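# Switch a deadbolt latch to its longer backset

## Task

Change the deadbolt latch so it is set to the longer of its two backset lengths, with the latch resting on the bench at the end, and finish with neither gripper in contact with the latch or with any loose item that is touching it.

## Robot and tools

Robot: two six-joint arms, left_arm and right_arm, each ending in a parallel two-finger gripper. Joint order for every arm, in every command and every result list: waist (joint1), shoulder (joint2), elbow (joint3), wrist pitch (joint4), wrist yaw (joint5), wrist roll (joint6). Stated ranges in radians: waist -2.618 to 3.054, shoulder 0.000 to 3.142, elbow 0.000 to 3.142, wrist pitch -1.571 to 1.571, wrist yaw -1.571 to 1.571, wrist roll -2.094 to 2.094. The true end of each joint may sit up to 0.036 rad either way from the stated value.

Frames: one shared scene frame with its origin on the table top midway between the arms, +z up, +x out across the table, and left_arm on the +y side. The names left and right do not refer to image sides. Base of left_arm is at (-0.008, +0.329, 0) m, quat_wxyz (+1.000, 0, 0, -0.028); right_arm at (+0.028, -0.229, 0) m, quat_wxyz (+0.999, 0, 0, +0.053). Mounting plates and the metal frame behind the arms are fixed obstacles. The gripper's fingers point along its own +z and close along its y; end_effector_position is the spot between the pads, roughly 1 cm short of the fingertips. Printed hand positions can be somewhat wrong, worse when reaching far.

Command row: 14 numbers, all in [-1, 1], always for both arms even if one stays still: left_arm's six joint values then its opening, then the same seven for right_arm. Joint values are scaled offsets, not poses: 1.0 equals 1.202 rad for the waist, 1.258 shoulder, 1.238 elbow, 2.073 wrist pitch, 2.022 for wrist yaw and wrist roll. The opening is absolute, not an offset: +1 fully open, -1 closed.

execute_actions(actions): a list of up to 15 actions; each action is a table of up to 15 rows, one row per 1/30 s step, and a short table repeats its final row to fill 15 steps. Joint offsets in every row count from the angles the arm had when that action began (for the first action, the last reported angles), not from the preceding row. If any joint would be pushed more than 0.036 rad beyond its range, that action is rejected for both arms; a malformed action, or a bad first action, rejects the whole call with no motion. An empty list simply returns state and images. "joint sent to its limit" means a joint was driven to its real end.

move(target, speed, blocking): target is one 14-number row whose offsets count from the Joint positions in the latest result that showed them. All joints travel so they finish together, so the hand follows a curve; duration is clamped to 0.5-10 s. speed (0.01 to 2 rad/s, default 0.5) caps the joint with the longest way to go. Moves ignore obstacles and the other arm. Faster contact hits harder, and aiming past a contact presses harder. The result adds a move: line with the ending (done, off_target, moving, held, fault), limits=held or limits=none, and each arm's joint farthest from target. blocking=false returns after 0.5 s; then use wait or stop before sending new actions or moves.

wait(seconds): 0 to 10, lets time pass holding the last command. stop(): brakes a running move; fingers keep going. zoom_image(camera, region): region [x0, y0, x1, y1] in pixels, at most 504 by 504, from cam_head_left, cam_head_right, cam_high, cam_low (672x504) or cam_left_wrist, cam_right_wrist (504x504). show_instructions(): shows the reference image pages (here a deadbolt latch manual worth checking to tell which backset is longer). read_manual(section): licence text only. finished_scene(scene): ends the scene irreversibly; call it only once the latch is set, sitting on the bench, and both grippers are clear.

Results: each arm's gripper position (m) and quat_wxyz; Joint positions and Joint velocities per arm (rad, rad/s, then pad gap in m, 0.094 when fully open); Joint targets, the angles currently being driven toward; grip_measured on the command scale; joint torques; warnings such as "joint command not followed", too close, MOTOR HOT, FAULT.

Motion limits: per step, each joint target stays within a lead of the measured angle (0.202 waist, 0.258 shoulder, 0.238 elbow, 0.573 wrist pitch, 0.522 wrist yaw and roll), and targets are scaled back if the gripper would jump more than 70 mm. Big offsets need several actions; finish unfinished motion with a new command. Arms may sag under zero offsets, so re-aim toward desired angles when they fall short.

Gripping: to hold, command an opening about 0.03 below grip_measured; smaller margins grip more gently. Pads push up to about 50-62 N each, less on very thin parts.

Avoid: knocking anything off the table, dropping or slamming the latch, pressing hard, colliding the arms, and long loaded holds that overheat motors (75 °C warning, 90 °C stop, 100 °C arm goes limp). Objects may occasionally be nudged by outside disturbances, so recheck before finishing.

Each tool is called after "Emit:" by a JSON object that holds its "name" and its "arguments".

Reference images:

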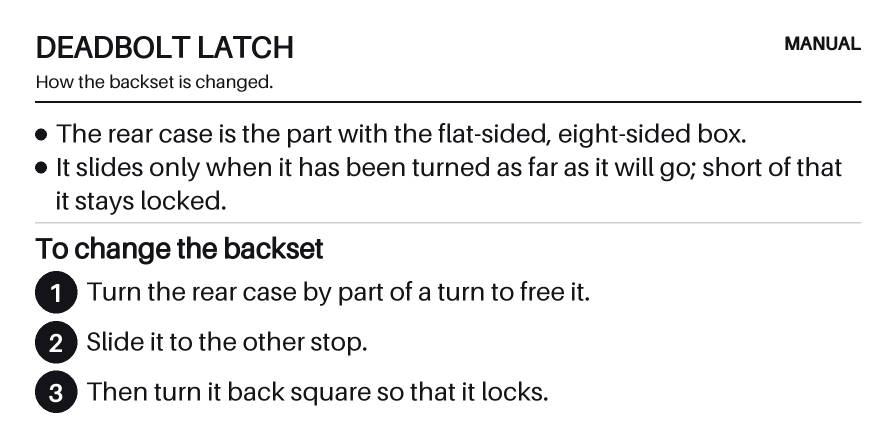

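## Session

Emit:
{"name": "execute_actions", "arguments": {"actions": []}}

Scene clock: 0.00 s.
left_arm: end_effector_position=(+0.5827, +0.3156, +0.3089) grip_measured=-0.379 end_effector_quat_wxyz=(+0.595, +0.096, +0.777, +0.181) | right_arm: end_effector_position=(+0.2425, -0.1907, +0.1161) grip_measured=+1.000 end_effector_quat_wxyz=(+0.370, +0.402, +0.732, +0.408)
Joint names: [waist, shoulder, elbow, wrist pitch, wrist yaw, wrist roll]
Joint positions: left_arm=[-0.048  1.883  1.626  0.021 -0.269  0.354  0.029] | right_arm=[-0.367  0.104  0.156 -0.53  -0.541  1.077  0.094]
Joint velocities: left_arm=[-0.002  0.007  0.012  0.022  0.007 -0.007 -0.   ] | right_arm=[-0.012 -0.012 -0.007 -0.081  0.022 -0.022  0.   ]
Joint torques (N m, as the arm reports them, + toward a larger angle): no reading
Joint targets: left_arm=[-0.048 1.874 1.634 0.017 -0.270 0.351] | right_arm=[-0.367 0.096 0.159 -0.541 -0.541 1.071]

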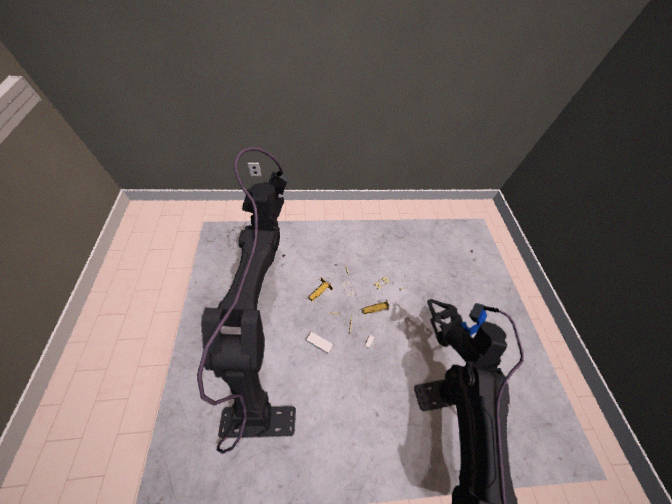

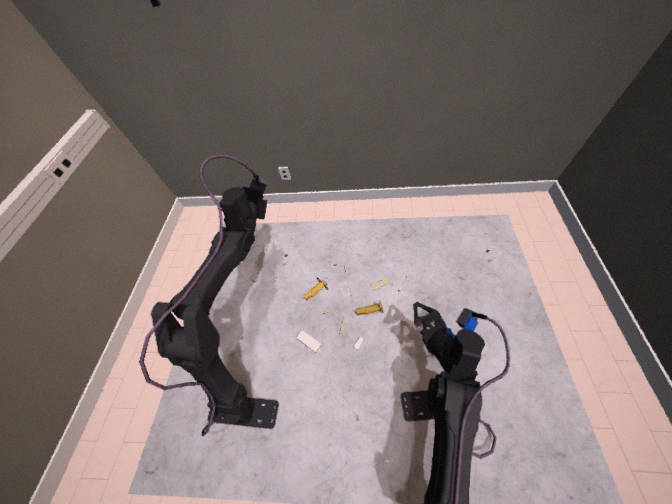

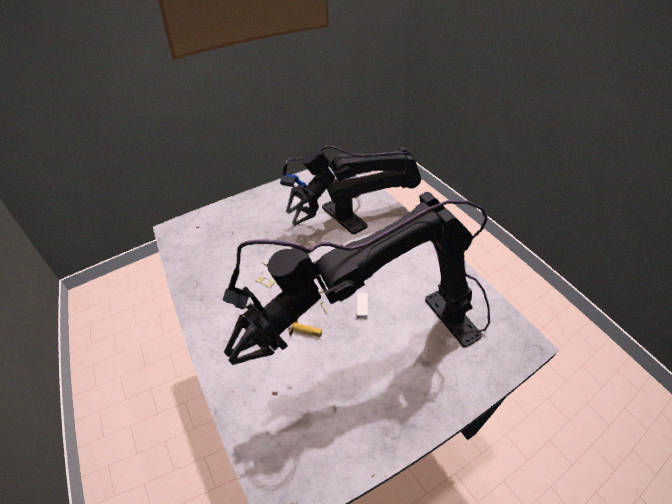

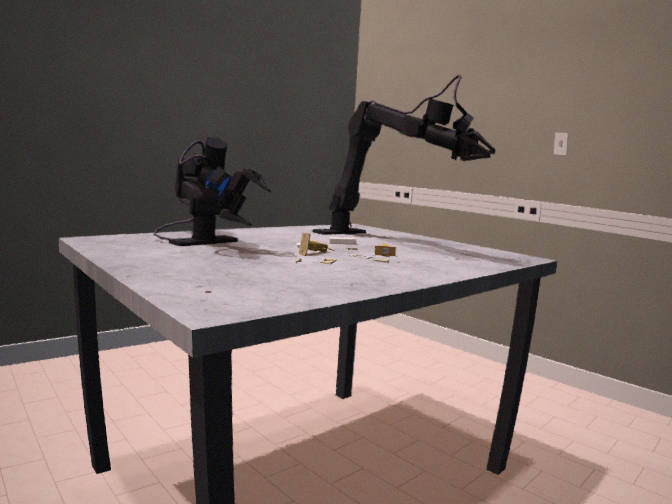

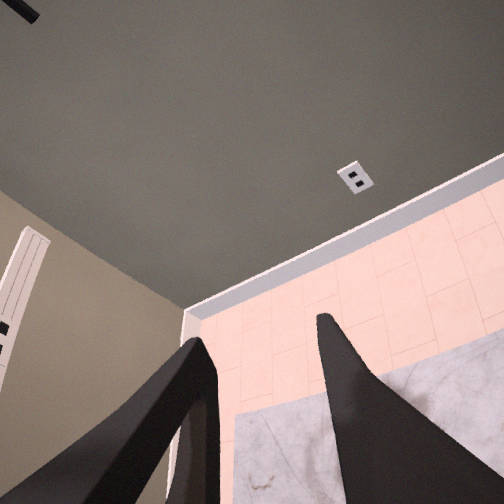

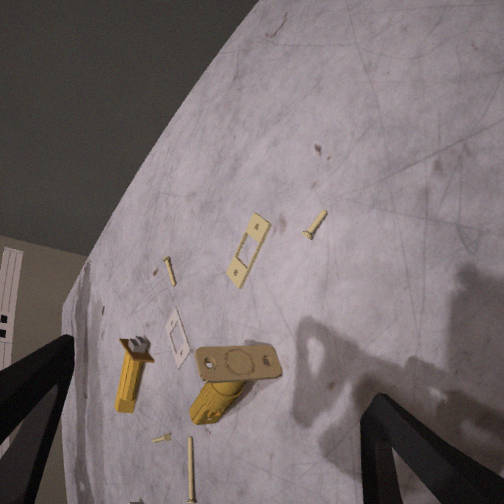

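Emit:
{"name": "zoom_image", "arguments": {"camera": "cam_head_left", "region": [290, 250, 420, 360]}}

Emit:
{"name": "zoom_image", "arguments": {"camera": "cam_right_wrist", "region": [90, 300, 310, 470]}}

Emit:
{"name": "zoom_image", "arguments": {"camera": "cam_low", "region": [280, 215, 420, 280]}}

Region (290, 250, 420, 360) of cam_head_left's 672x504 image, scaled by 3.877, with more detail than that image has; it fills the top 426 rows of this view, and the rest is white.

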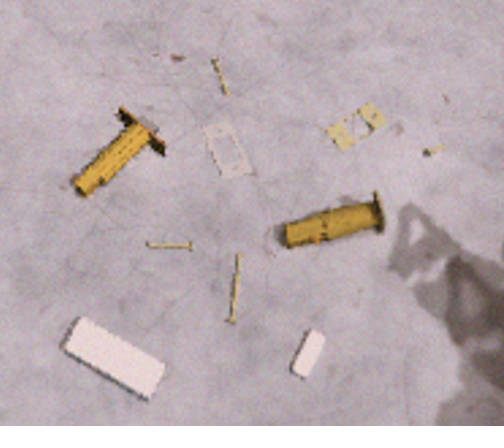

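Region (90, 300, 310, 470) of cam_right_wrist's 504x504 image, scaled by 2.291, with more detail than that image has; it fills the top 389 rows of this view, and the rest is white.

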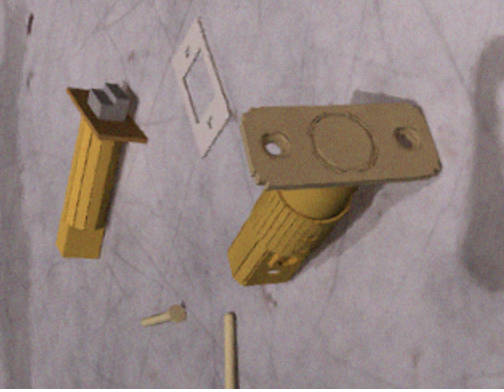

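Region (280, 215, 420, 280) of cam_low's 672x504 image, scaled by 3.600, with more detail than that image has; it fills the top 234 rows of this view, and the rest is white.

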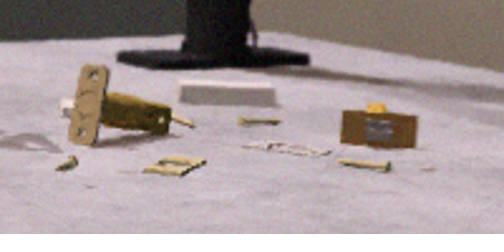

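Emit:
{"name": "move", "arguments": {"target": [0,0,0,0,0,0,1, 0.796,0.8,1,-0.347,0.26,-0.53,1], "speed": 1.5}}

Emit:
{"name": "move", "arguments": {"target": [0,0,0,0,0,0,1, 0,0.483,0.002,0,0,0,1], "speed": 1.5}}

Scene clock: 40.40 s.
left_arm: end_effector_position=(+0.5827, +0.3156, +0.3089) grip_measured=+1.000 end_effector_quat_wxyz=(+0.595, +0.096, +0.777, +0.181) | right_arm: end_effector_position=(+0.2277, -0.0591, +0.2705) grip_measured=+1.000 end_effector_quat_wxyz=(+0.274, -0.317, +0.901, +0.113)
Joint names: [waist, shoulder, elbow, wrist pitch, wrist yaw, wrist roll]
Joint positions: left_arm=[-0.048  1.883  1.626  0.021 -0.269  0.354  0.094] | right_arm=[ 0.58   1.101  1.362 -1.23  -0.025  0.017  0.094]
Joint velocities: left_arm=[-0.007 -0.027 -0.012  0.007 -0.007 -0.022  0.   ] | right_arm=[-0.002 -0.007 -0.002 -0.095  0.022 -0.022  0.   ]
Joint torques (N m, as the arm reports them, + toward a larger angle): left_arm=[  0.03 -10.8    8.44   2.11  -0.03  -0.04] | right_arm=[ 0.94 -1.26  9.68  1.13  0.08 -0.1 ]
Joint targets: left_arm=[-0.048 1.883 1.626 0.021 -0.269 0.354] | right_arm=[0.590 1.110 1.394 -1.249 -0.015 0.005]
move: off_target (right_arm); limits=none; left_arm: farthest joint: the waist, 0.000 radians from its target (0.000 radians at the start); right_arm: farthest joint: the elbow, 0.032 radians from its target (1.238 radians at the start)

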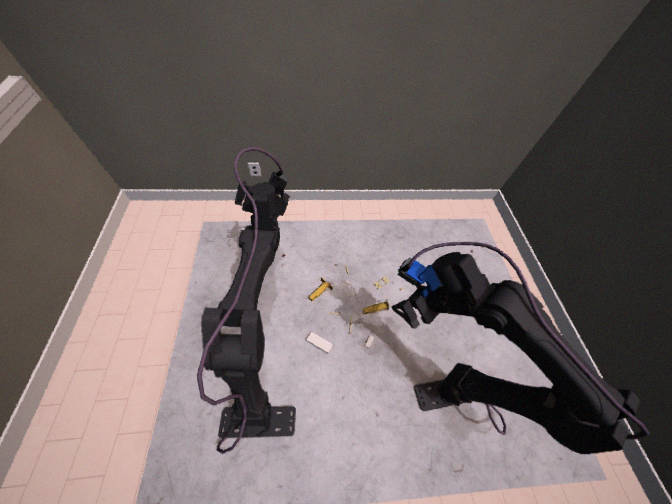

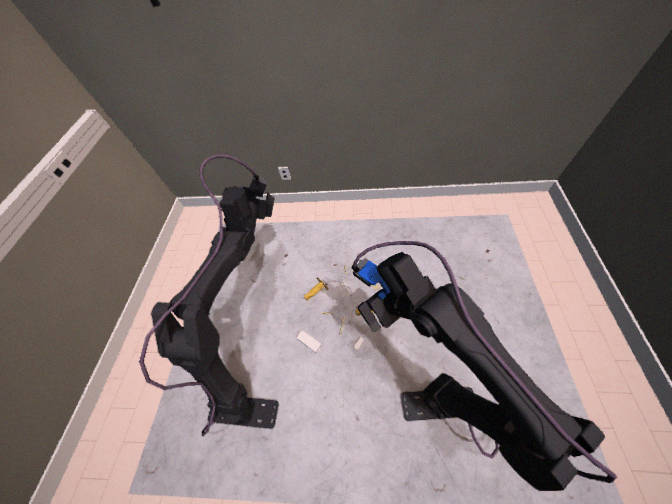

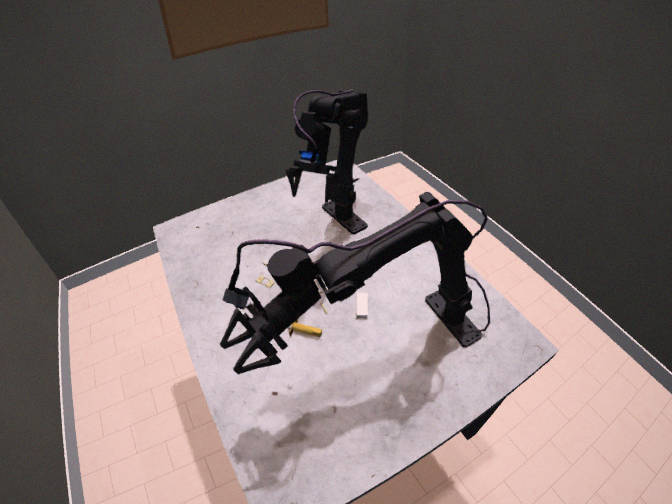

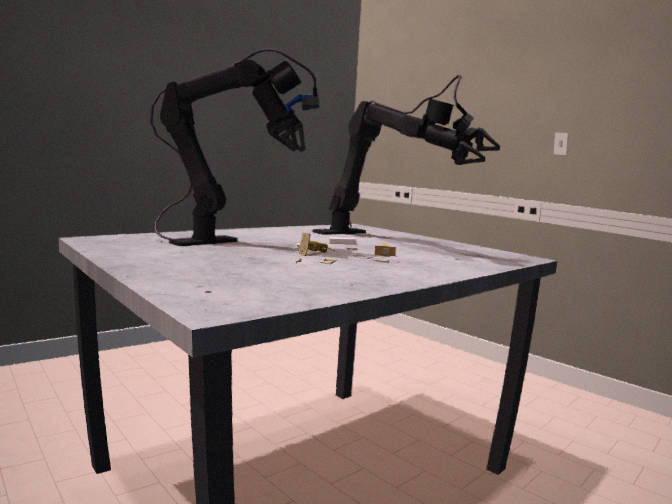

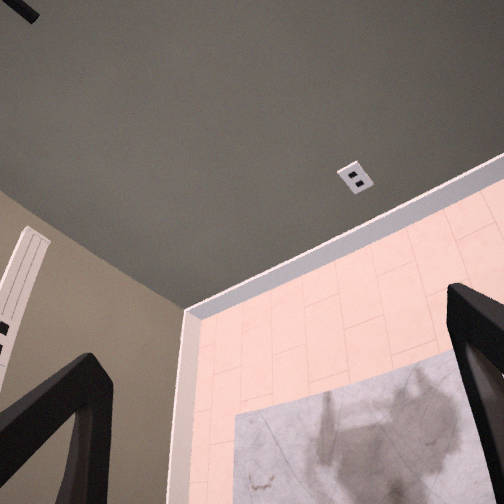

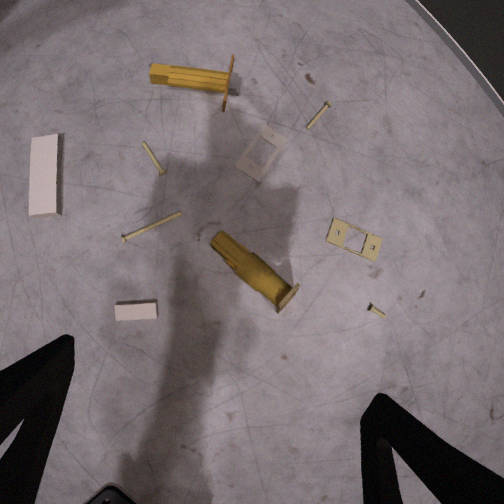

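Scene clock: 41.37 s.
left_arm: end_effector_position=(+0.5827, +0.3156, +0.3089) grip_measured=+1.000 end_effector_quat_wxyz=(+0.595, +0.096, +0.777, +0.181) | right_arm: end_effector_position=(+0.2630, -0.0302, +0.1035) grip_measured=+1.000 end_effector_quat_wxyz=(-0.005, -0.328, +0.945, +0.012)
Joint names: [waist, shoulder, elbow, wrist pitch, wrist yaw, wrist roll]
Joint positions: left_arm=[-0.048  1.883  1.626  0.021 -0.269  0.354  0.094] | right_arm=[ 0.58   1.714  1.362 -1.22  -0.025  0.017  0.094]
Joint velocities: left_arm=[ 0.002 -0.007 -0.017 -0.081  0.022  0.037  0.   ] | right_arm=[-0.007 -0.017 -0.012  0.022  0.022 -0.051  0.   ]
Joint torques (N m, as the arm reports them, + toward a larger angle): left_arm=[ -0.07 -10.78   8.45   2.11  -0.03  -0.04] | right_arm=[-0.17 -7.54  7.17  0.02  0.03  0.01]
Joint targets: left_arm=[-0.048 1.883 1.626 0.021 -0.269 0.354] | right_arm=[0.580 1.709 1.365 -1.230 -0.025 0.017]
move: done; limits=none; left_arm: farthest joint: the waist, 0.000 radians from its target (0.000 radians at the start); right_arm: farthest joint: the wrist pitch, 0.010 radians from its target (0.000 radians at the start)

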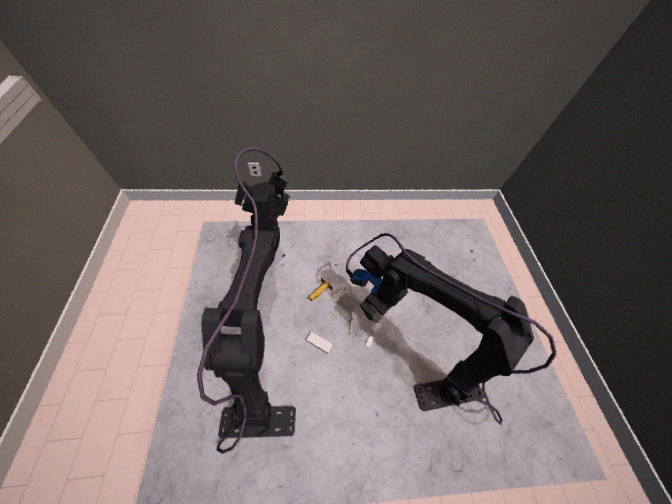

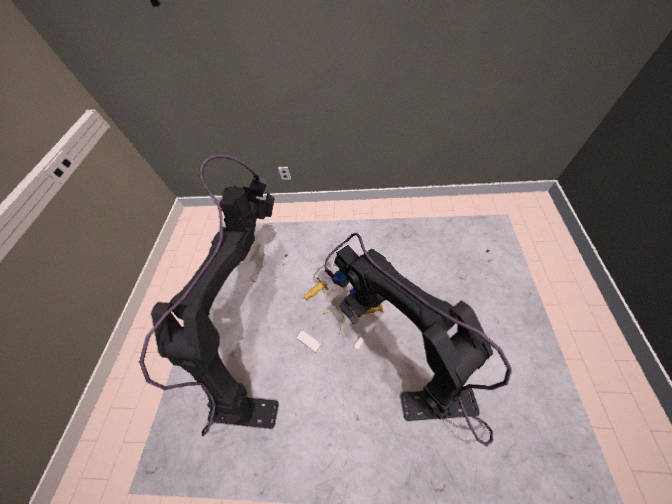

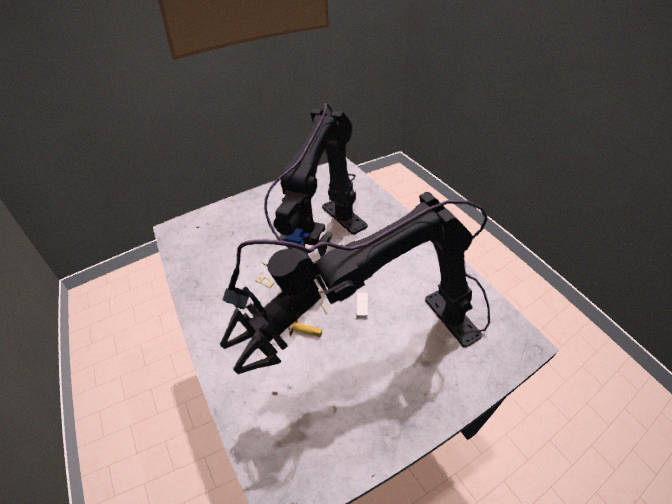

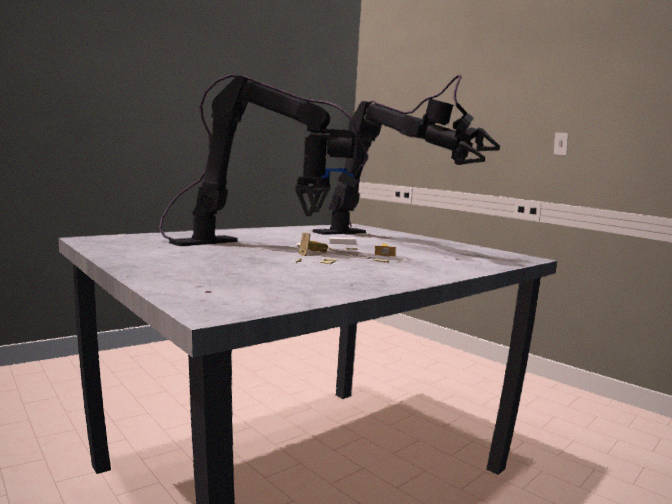

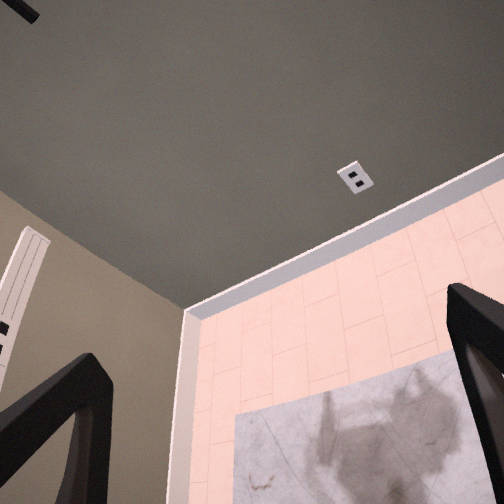

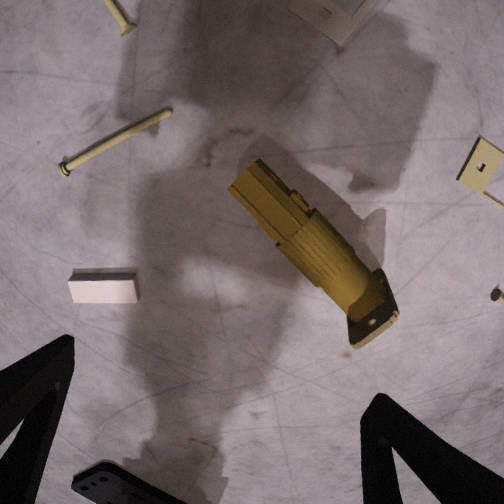

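Emit:
{"name": "move", "arguments": {"target": [0,0,0,0,0,0,1, -0.159,0.03,0,0.018,0,-0.6,0.3], "speed": 1.2}}

Scene clock: 71.80 s.
left_arm: end_effector_position=(+0.5827, +0.3156, +0.3089) grip_measured=+1.000 end_effector_quat_wxyz=(+0.595, +0.096, +0.777, +0.181) | right_arm: end_effector_position=(+0.3021, -0.0723, +0.0977) grip_measured=+0.302 end_effector_quat_wxyz=(-0.010, +0.747, -0.665, -0.010)
Joint names: [waist, shoulder, elbow, wrist pitch, wrist yaw, wrist roll]
Joint positions: left_arm=[-0.048  1.883  1.626  0.021 -0.269  0.354  0.094] | right_arm=[ 0.398  1.734  1.362 -1.187 -0.025 -1.184  0.061]
Joint velocities: left_arm=[-0.007 -0.012  0.007 -0.051  0.051  0.051  0.   ] | right_arm=[-0.007  0.007  0.002  0.007 -0.007 -0.007 -0.001]
Joint torques (N m, as the arm reports them, + toward a larger angle): left_arm=[ -0.06 -10.8    8.42   2.1   -0.03  -0.04] | right_arm=[-0.55 -6.44  6.97  0.22 -0.01 -0.1 ]
Joint targets: left_arm=[-0.048 1.883 1.626 0.021 -0.269 0.354] | right_arm=[0.389 1.751 1.362 -1.183 -0.025 -1.197]
move: done; limits=none; left_arm: farthest joint: the waist, 0.000 radians from its target (0.000 radians at the start); right_arm: farthest joint: the shoulder, 0.018 radians from its target (0.038 radians at the start)

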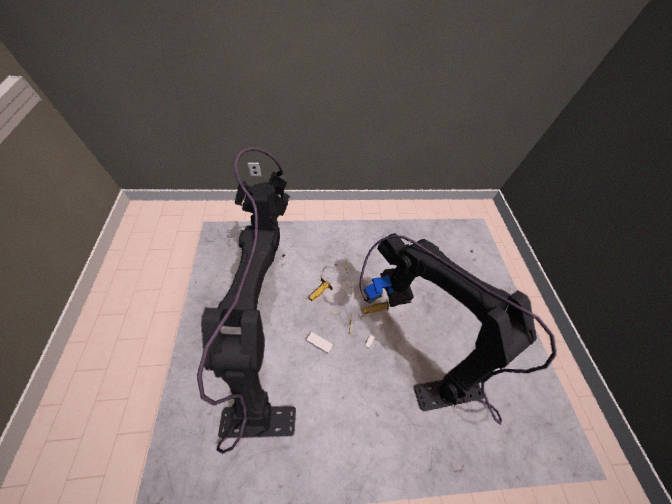

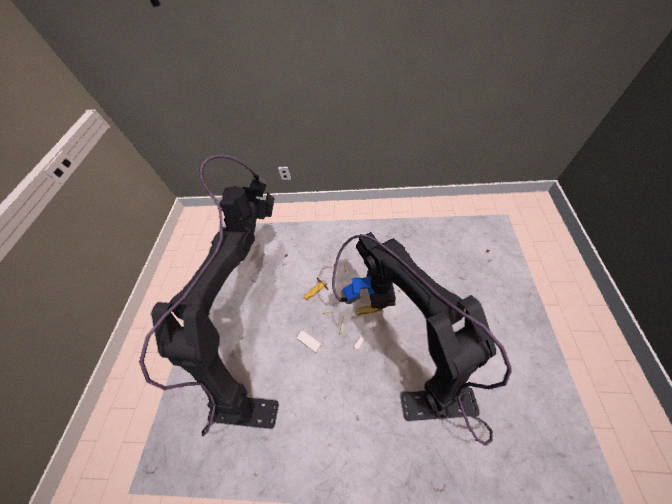

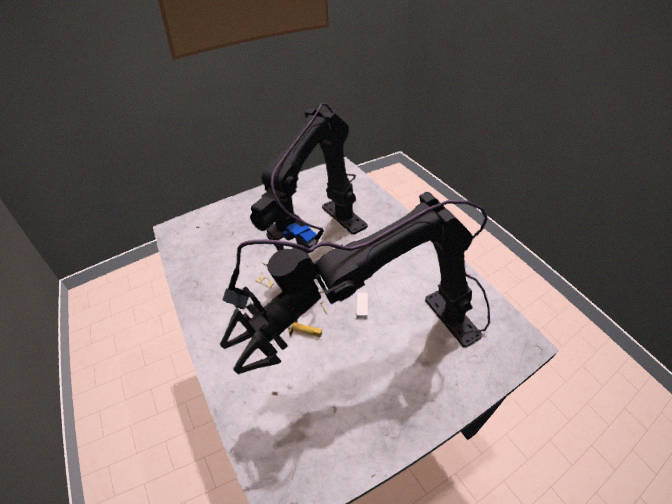

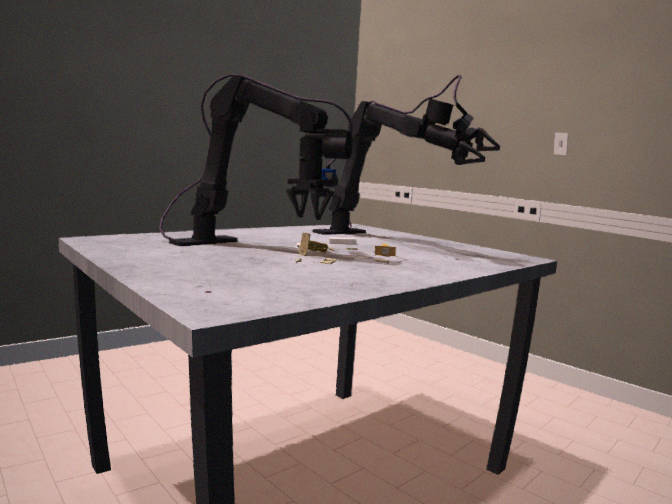

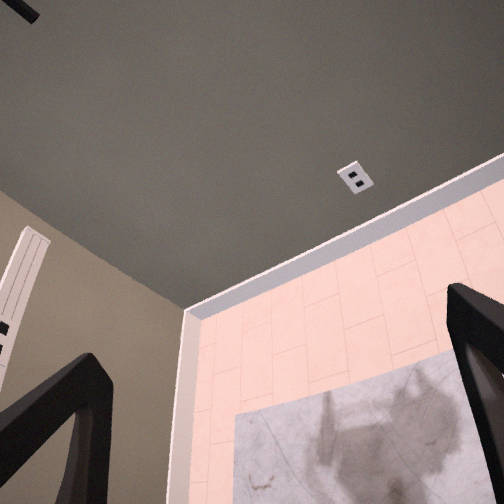

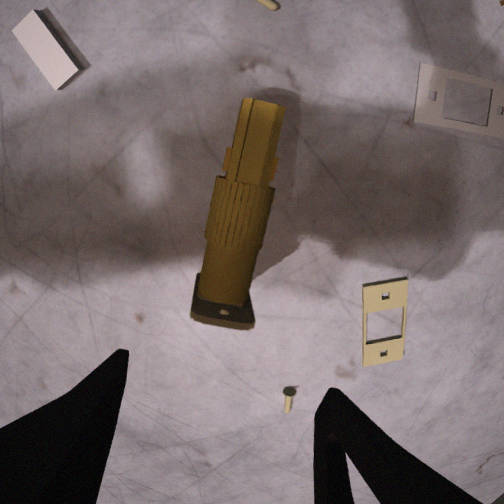

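Emit:
{"name": "move", "arguments": {"target": [0,0,0,0,0,0,1, 0,0.02,-0.083,0.057,0,0,0.3]}}

Scene clock: 83.23 s.
left_arm: end_effector_position=(+0.5827, +0.3156, +0.3089) grip_measured=+1.000 end_effector_quat_wxyz=(+0.595, +0.096, +0.777, +0.181) | right_arm: end_effector_position=(+0.3063, -0.0700, +0.0752) grip_measured=+0.302 end_effector_quat_wxyz=(-0.021, +0.747, -0.664, -0.006)
Joint names: [waist, shoulder, elbow, wrist pitch, wrist yaw, wrist roll]
Joint positions: left_arm=[-0.048  1.883  1.626  0.021 -0.269  0.354  0.094] | right_arm=[ 0.398  1.744  1.283 -1.073 -0.025 -1.185  0.061]
Joint velocities: left_arm=[-0.012 -0.002  0.002 -0.051 -0.066  0.037  0.   ] | right_arm=[-0.002 -0.012 -0.017 -0.022 -0.022  0.022  0.001]
Joint torques (N m, as the arm reports them, + toward a larger angle): left_arm=[ -0.02 -10.78   8.42   2.11  -0.03  -0.04] | right_arm=[-0.06 -6.83  4.95  0.25 -0.05  0.02]
Joint targets: left_arm=[-0.048 1.883 1.626 0.021 -0.269 0.354] | right_arm=[0.398 1.759 1.259 -1.069 -0.025 -1.185]
move: off_target (right_arm); limits=none; left_arm: farthest joint: the waist, 0.000 radians from its target (0.000 radians at the start); right_arm: farthest joint: the elbow, 0.024 radians from its target (0.103 radians at the start)

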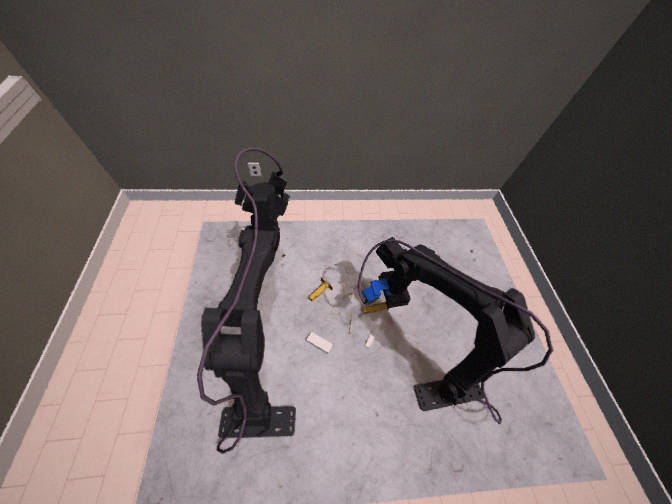

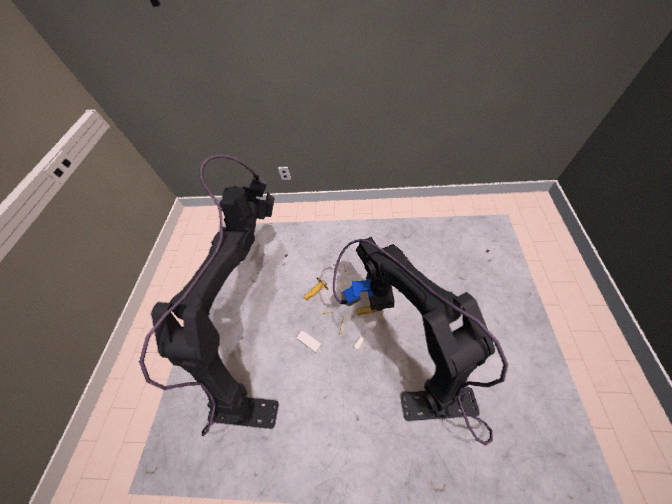

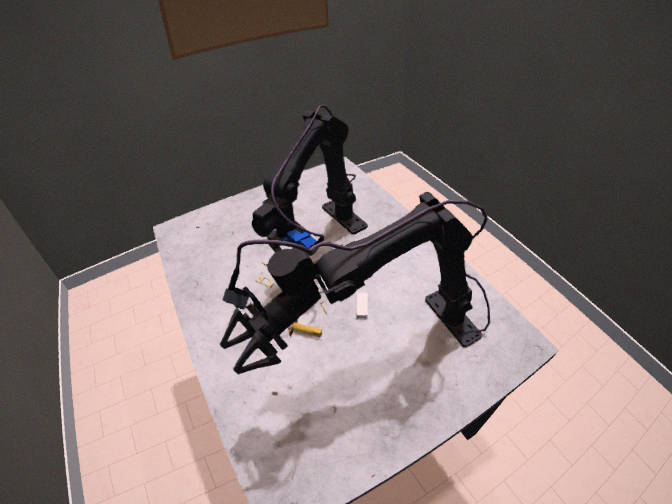

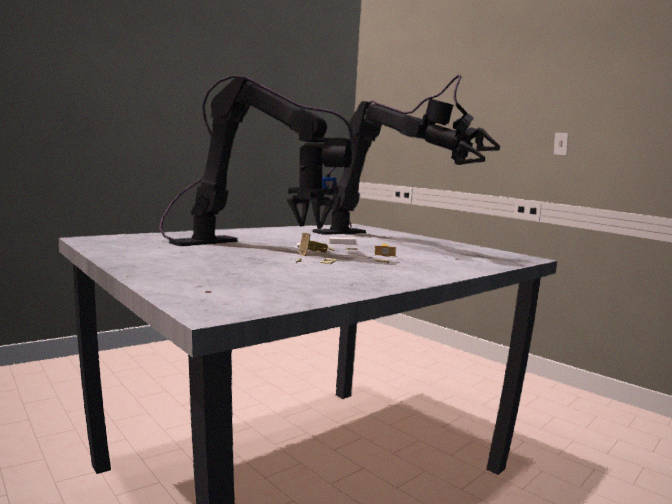

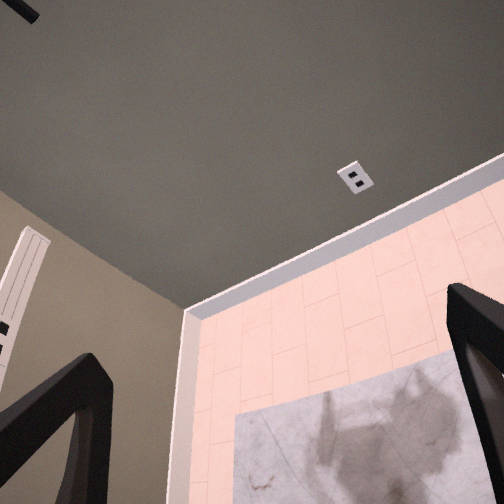

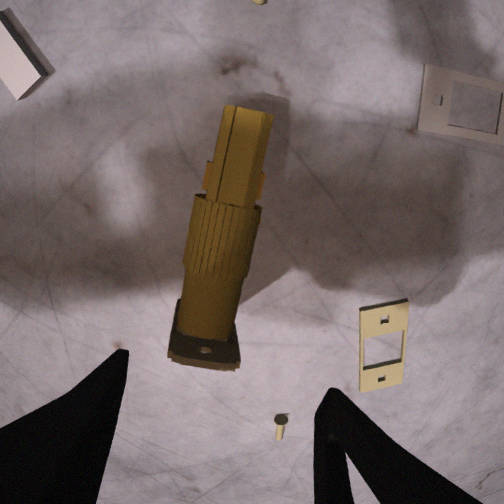

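Emit:
{"name": "move", "arguments": {"target": [0,0,0,0,0,0,1, 0.012,0.008,-0.15,0.088,0,0,0.3], "speed": 0.2}}

Emit:
{"name": "zoom_image", "arguments": {"camera": "cam_low", "region": [260, 180, 380, 280]}}

Scene clock: 94.80 s.
left_arm: end_effector_position=(+0.5827, +0.3156, +0.3089) grip_measured=+1.000 end_effector_quat_wxyz=(+0.595, +0.096, +0.777, +0.181) | right_arm: end_effector_position=(+0.2995, -0.0737, +0.0366) grip_measured=+0.302 end_effector_quat_wxyz=(-0.030, +0.747, -0.664, -0.003)
Joint names: [waist, shoulder, elbow, wrist pitch, wrist yaw, wrist roll]
Joint positions: left_arm=[-0.048  1.883  1.626  0.021 -0.269  0.354  0.094] | right_arm=[ 0.398  1.744  1.122 -0.895 -0.025 -1.185  0.061]
Joint velocities: left_arm=[ 0.007 -0.007 -0.012  0.022 -0.007 -0.007  0.   ] | right_arm=[-0.002 -0.007 -0.017  0.051 -0.007 -0.066  0.001]
Joint torques (N m, as the arm reports them, + toward a larger angle): left_arm=[  0.   -10.77   8.4    2.1   -0.04  -0.03] | right_arm=[ 1.03 -6.85  4.65  0.31 -0.03  0.  ]
Joint targets: left_arm=[-0.048 1.883 1.626 0.021 -0.269 0.354] | right_arm=[0.412 1.754 1.098 -0.891 -0.025 -1.185]
move: off_target (right_arm); limits=none; left_arm: farthest joint: the waist, 0.000 radians from its target (0.000 radians at the start); right_arm: farthest joint: the elbow, 0.025 radians from its target (0.186 radians at the start)

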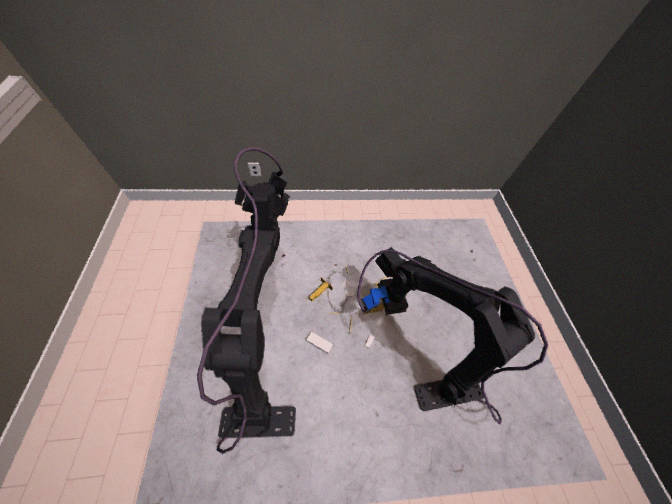

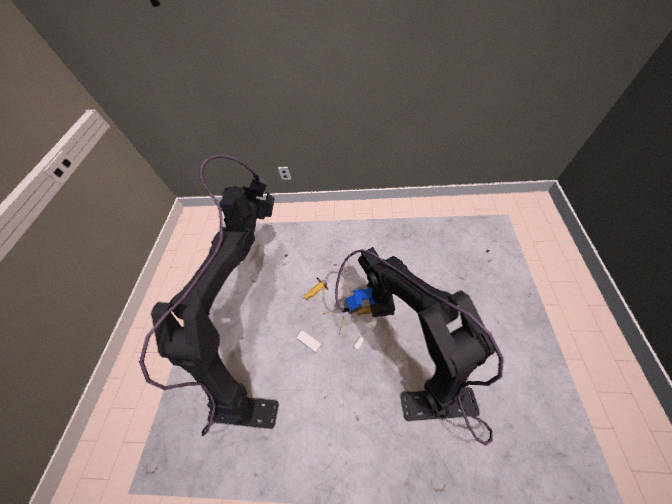

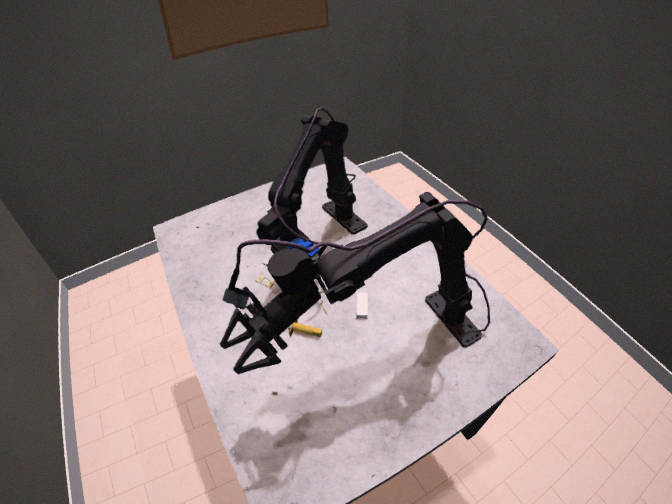

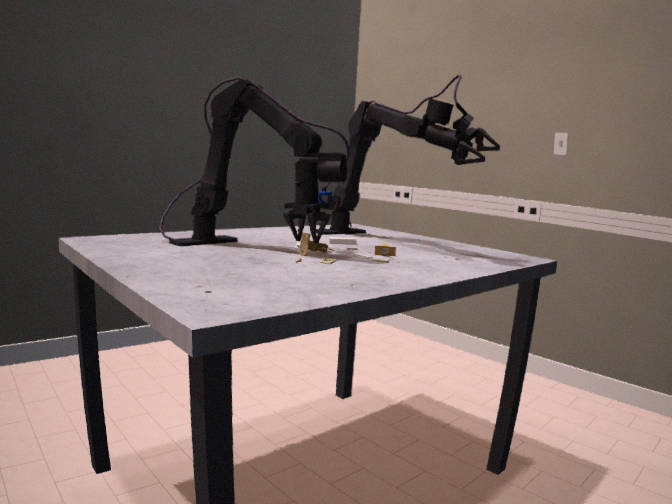

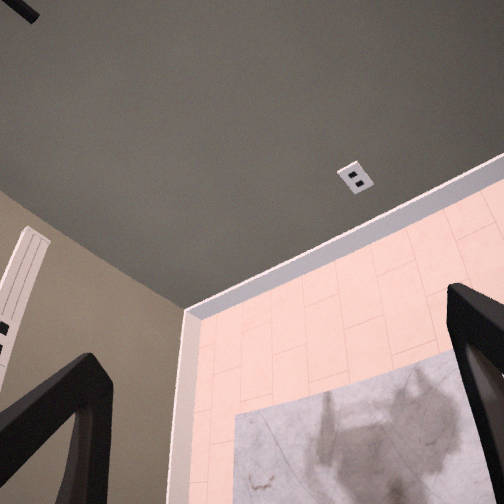

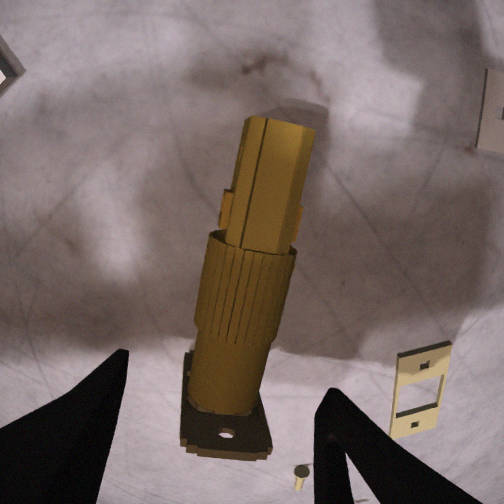

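Region (260, 180, 380, 280) of cam_low's 672x504 image, scaled by 4.200, with more detail than that image has.

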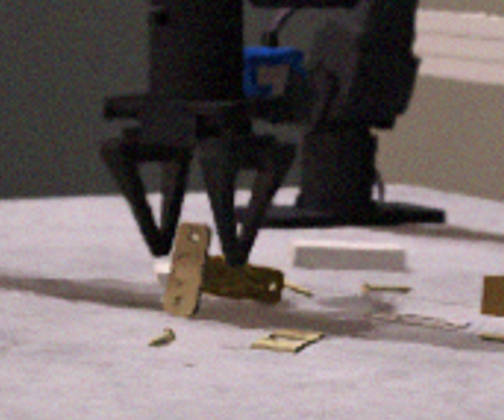

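Emit:
{"name": "move", "arguments": {"target": [0,0,0,0,0,0,1, -0.036,-0.018,-0.068,0.026,0,0,0.0], "speed": 0.15}}

Emit:
{"name": "zoom_image", "arguments": {"camera": "cam_low", "region": [260, 180, 380, 280]}}

Scene clock: 108.17 s.
left_arm: end_effector_position=(+0.5827, +0.3156, +0.3089) grip_measured=+1.000 end_effector_quat_wxyz=(+0.595, +0.096, +0.777, +0.181) | right_arm: end_effector_position=(+0.2971, -0.0868, +0.0227) grip_measured=+0.002 end_effector_quat_wxyz=(-0.025, +0.736, -0.677, -0.004)
Joint names: [waist, shoulder, elbow, wrist pitch, wrist yaw, wrist roll]
Joint positions: left_arm=[-0.048  1.883  1.626  0.021 -0.269  0.354  0.094] | right_arm=[ 0.364  1.744  1.062 -0.845 -0.025 -1.185  0.047]
Joint velocities: left_arm=[ 0.007 -0.012  0.002 -0.007 -0.066  0.051  0.   ] | right_arm=[ 0.007 -0.007  0.002 -0.007 -0.037 -0.022  0.001]
Joint torques (N m, as the arm reports them, + toward a larger angle): left_arm=[ -0.06 -10.81   8.42   2.11  -0.04  -0.04] | right_arm=[-0.97 -8.77  4.41  0.31 -0.01  0.01]
Joint targets: left_arm=[-0.048 1.883 1.626 0.021 -0.269 0.354] | right_arm=[0.354 1.722 1.038 -0.841 -0.025 -1.185]
move: off_target (right_arm); limits=none; left_arm: farthest joint: the waist, 0.000 radians from its target (0.000 radians at the start); right_arm: farthest joint: the elbow, 0.025 radians from its target (0.084 radians at the start)

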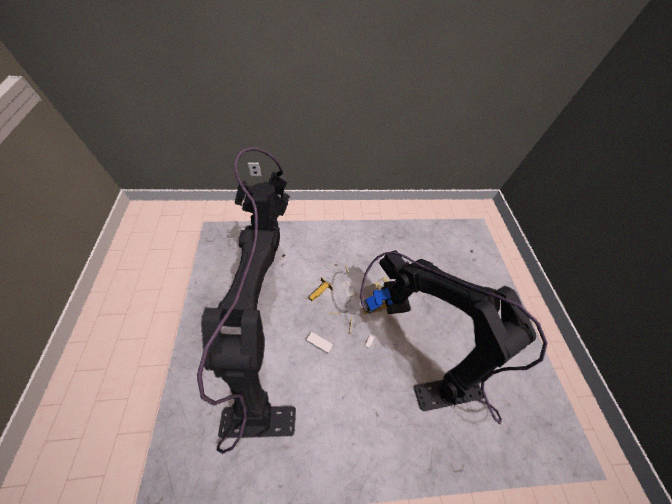

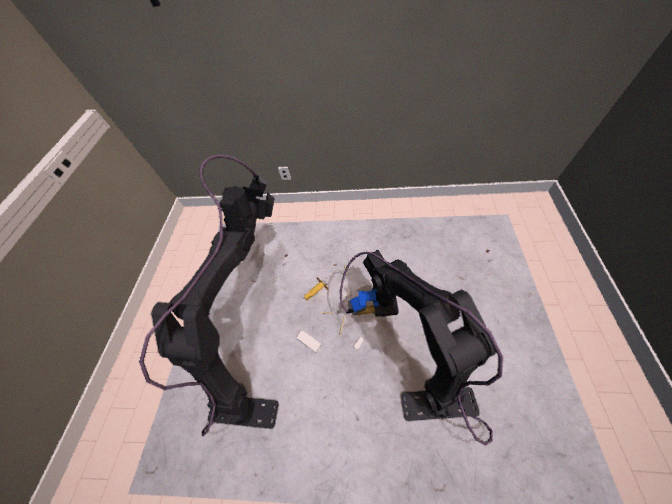

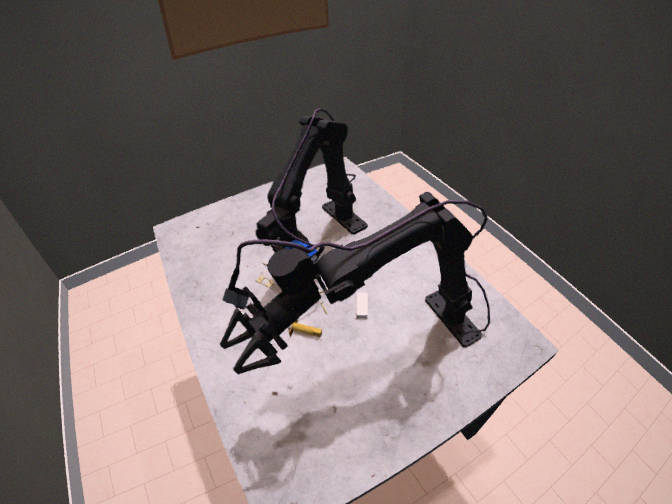

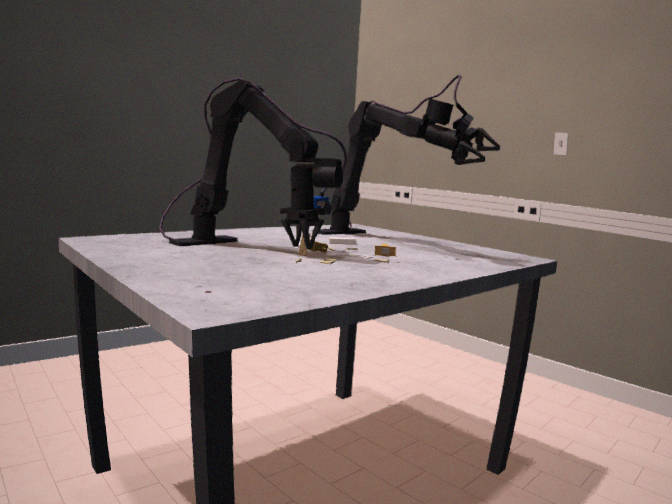

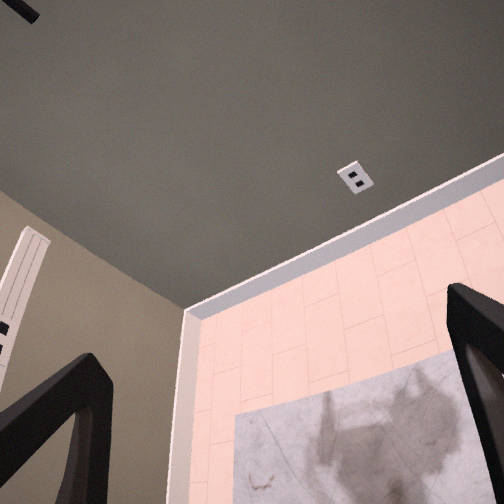

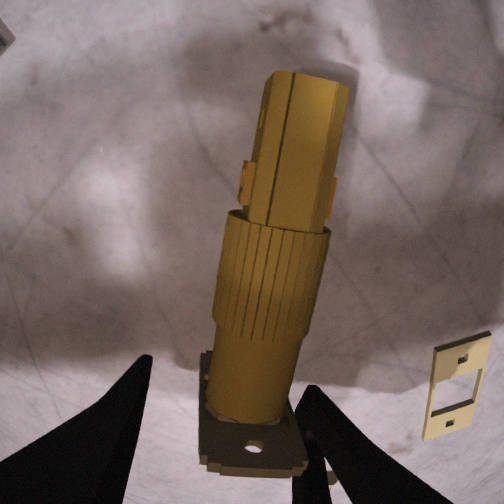

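Region (260, 180, 380, 280) of cam_low's 672x504 image, scaled by 4.200, with more detail than that image has.

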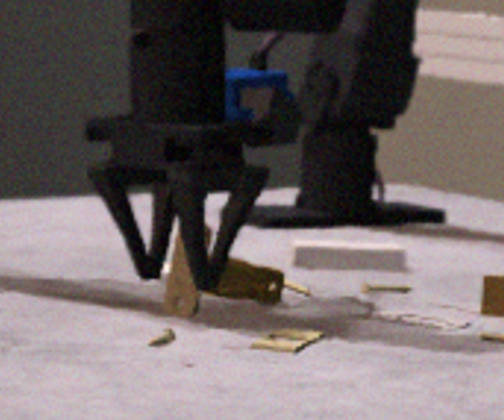

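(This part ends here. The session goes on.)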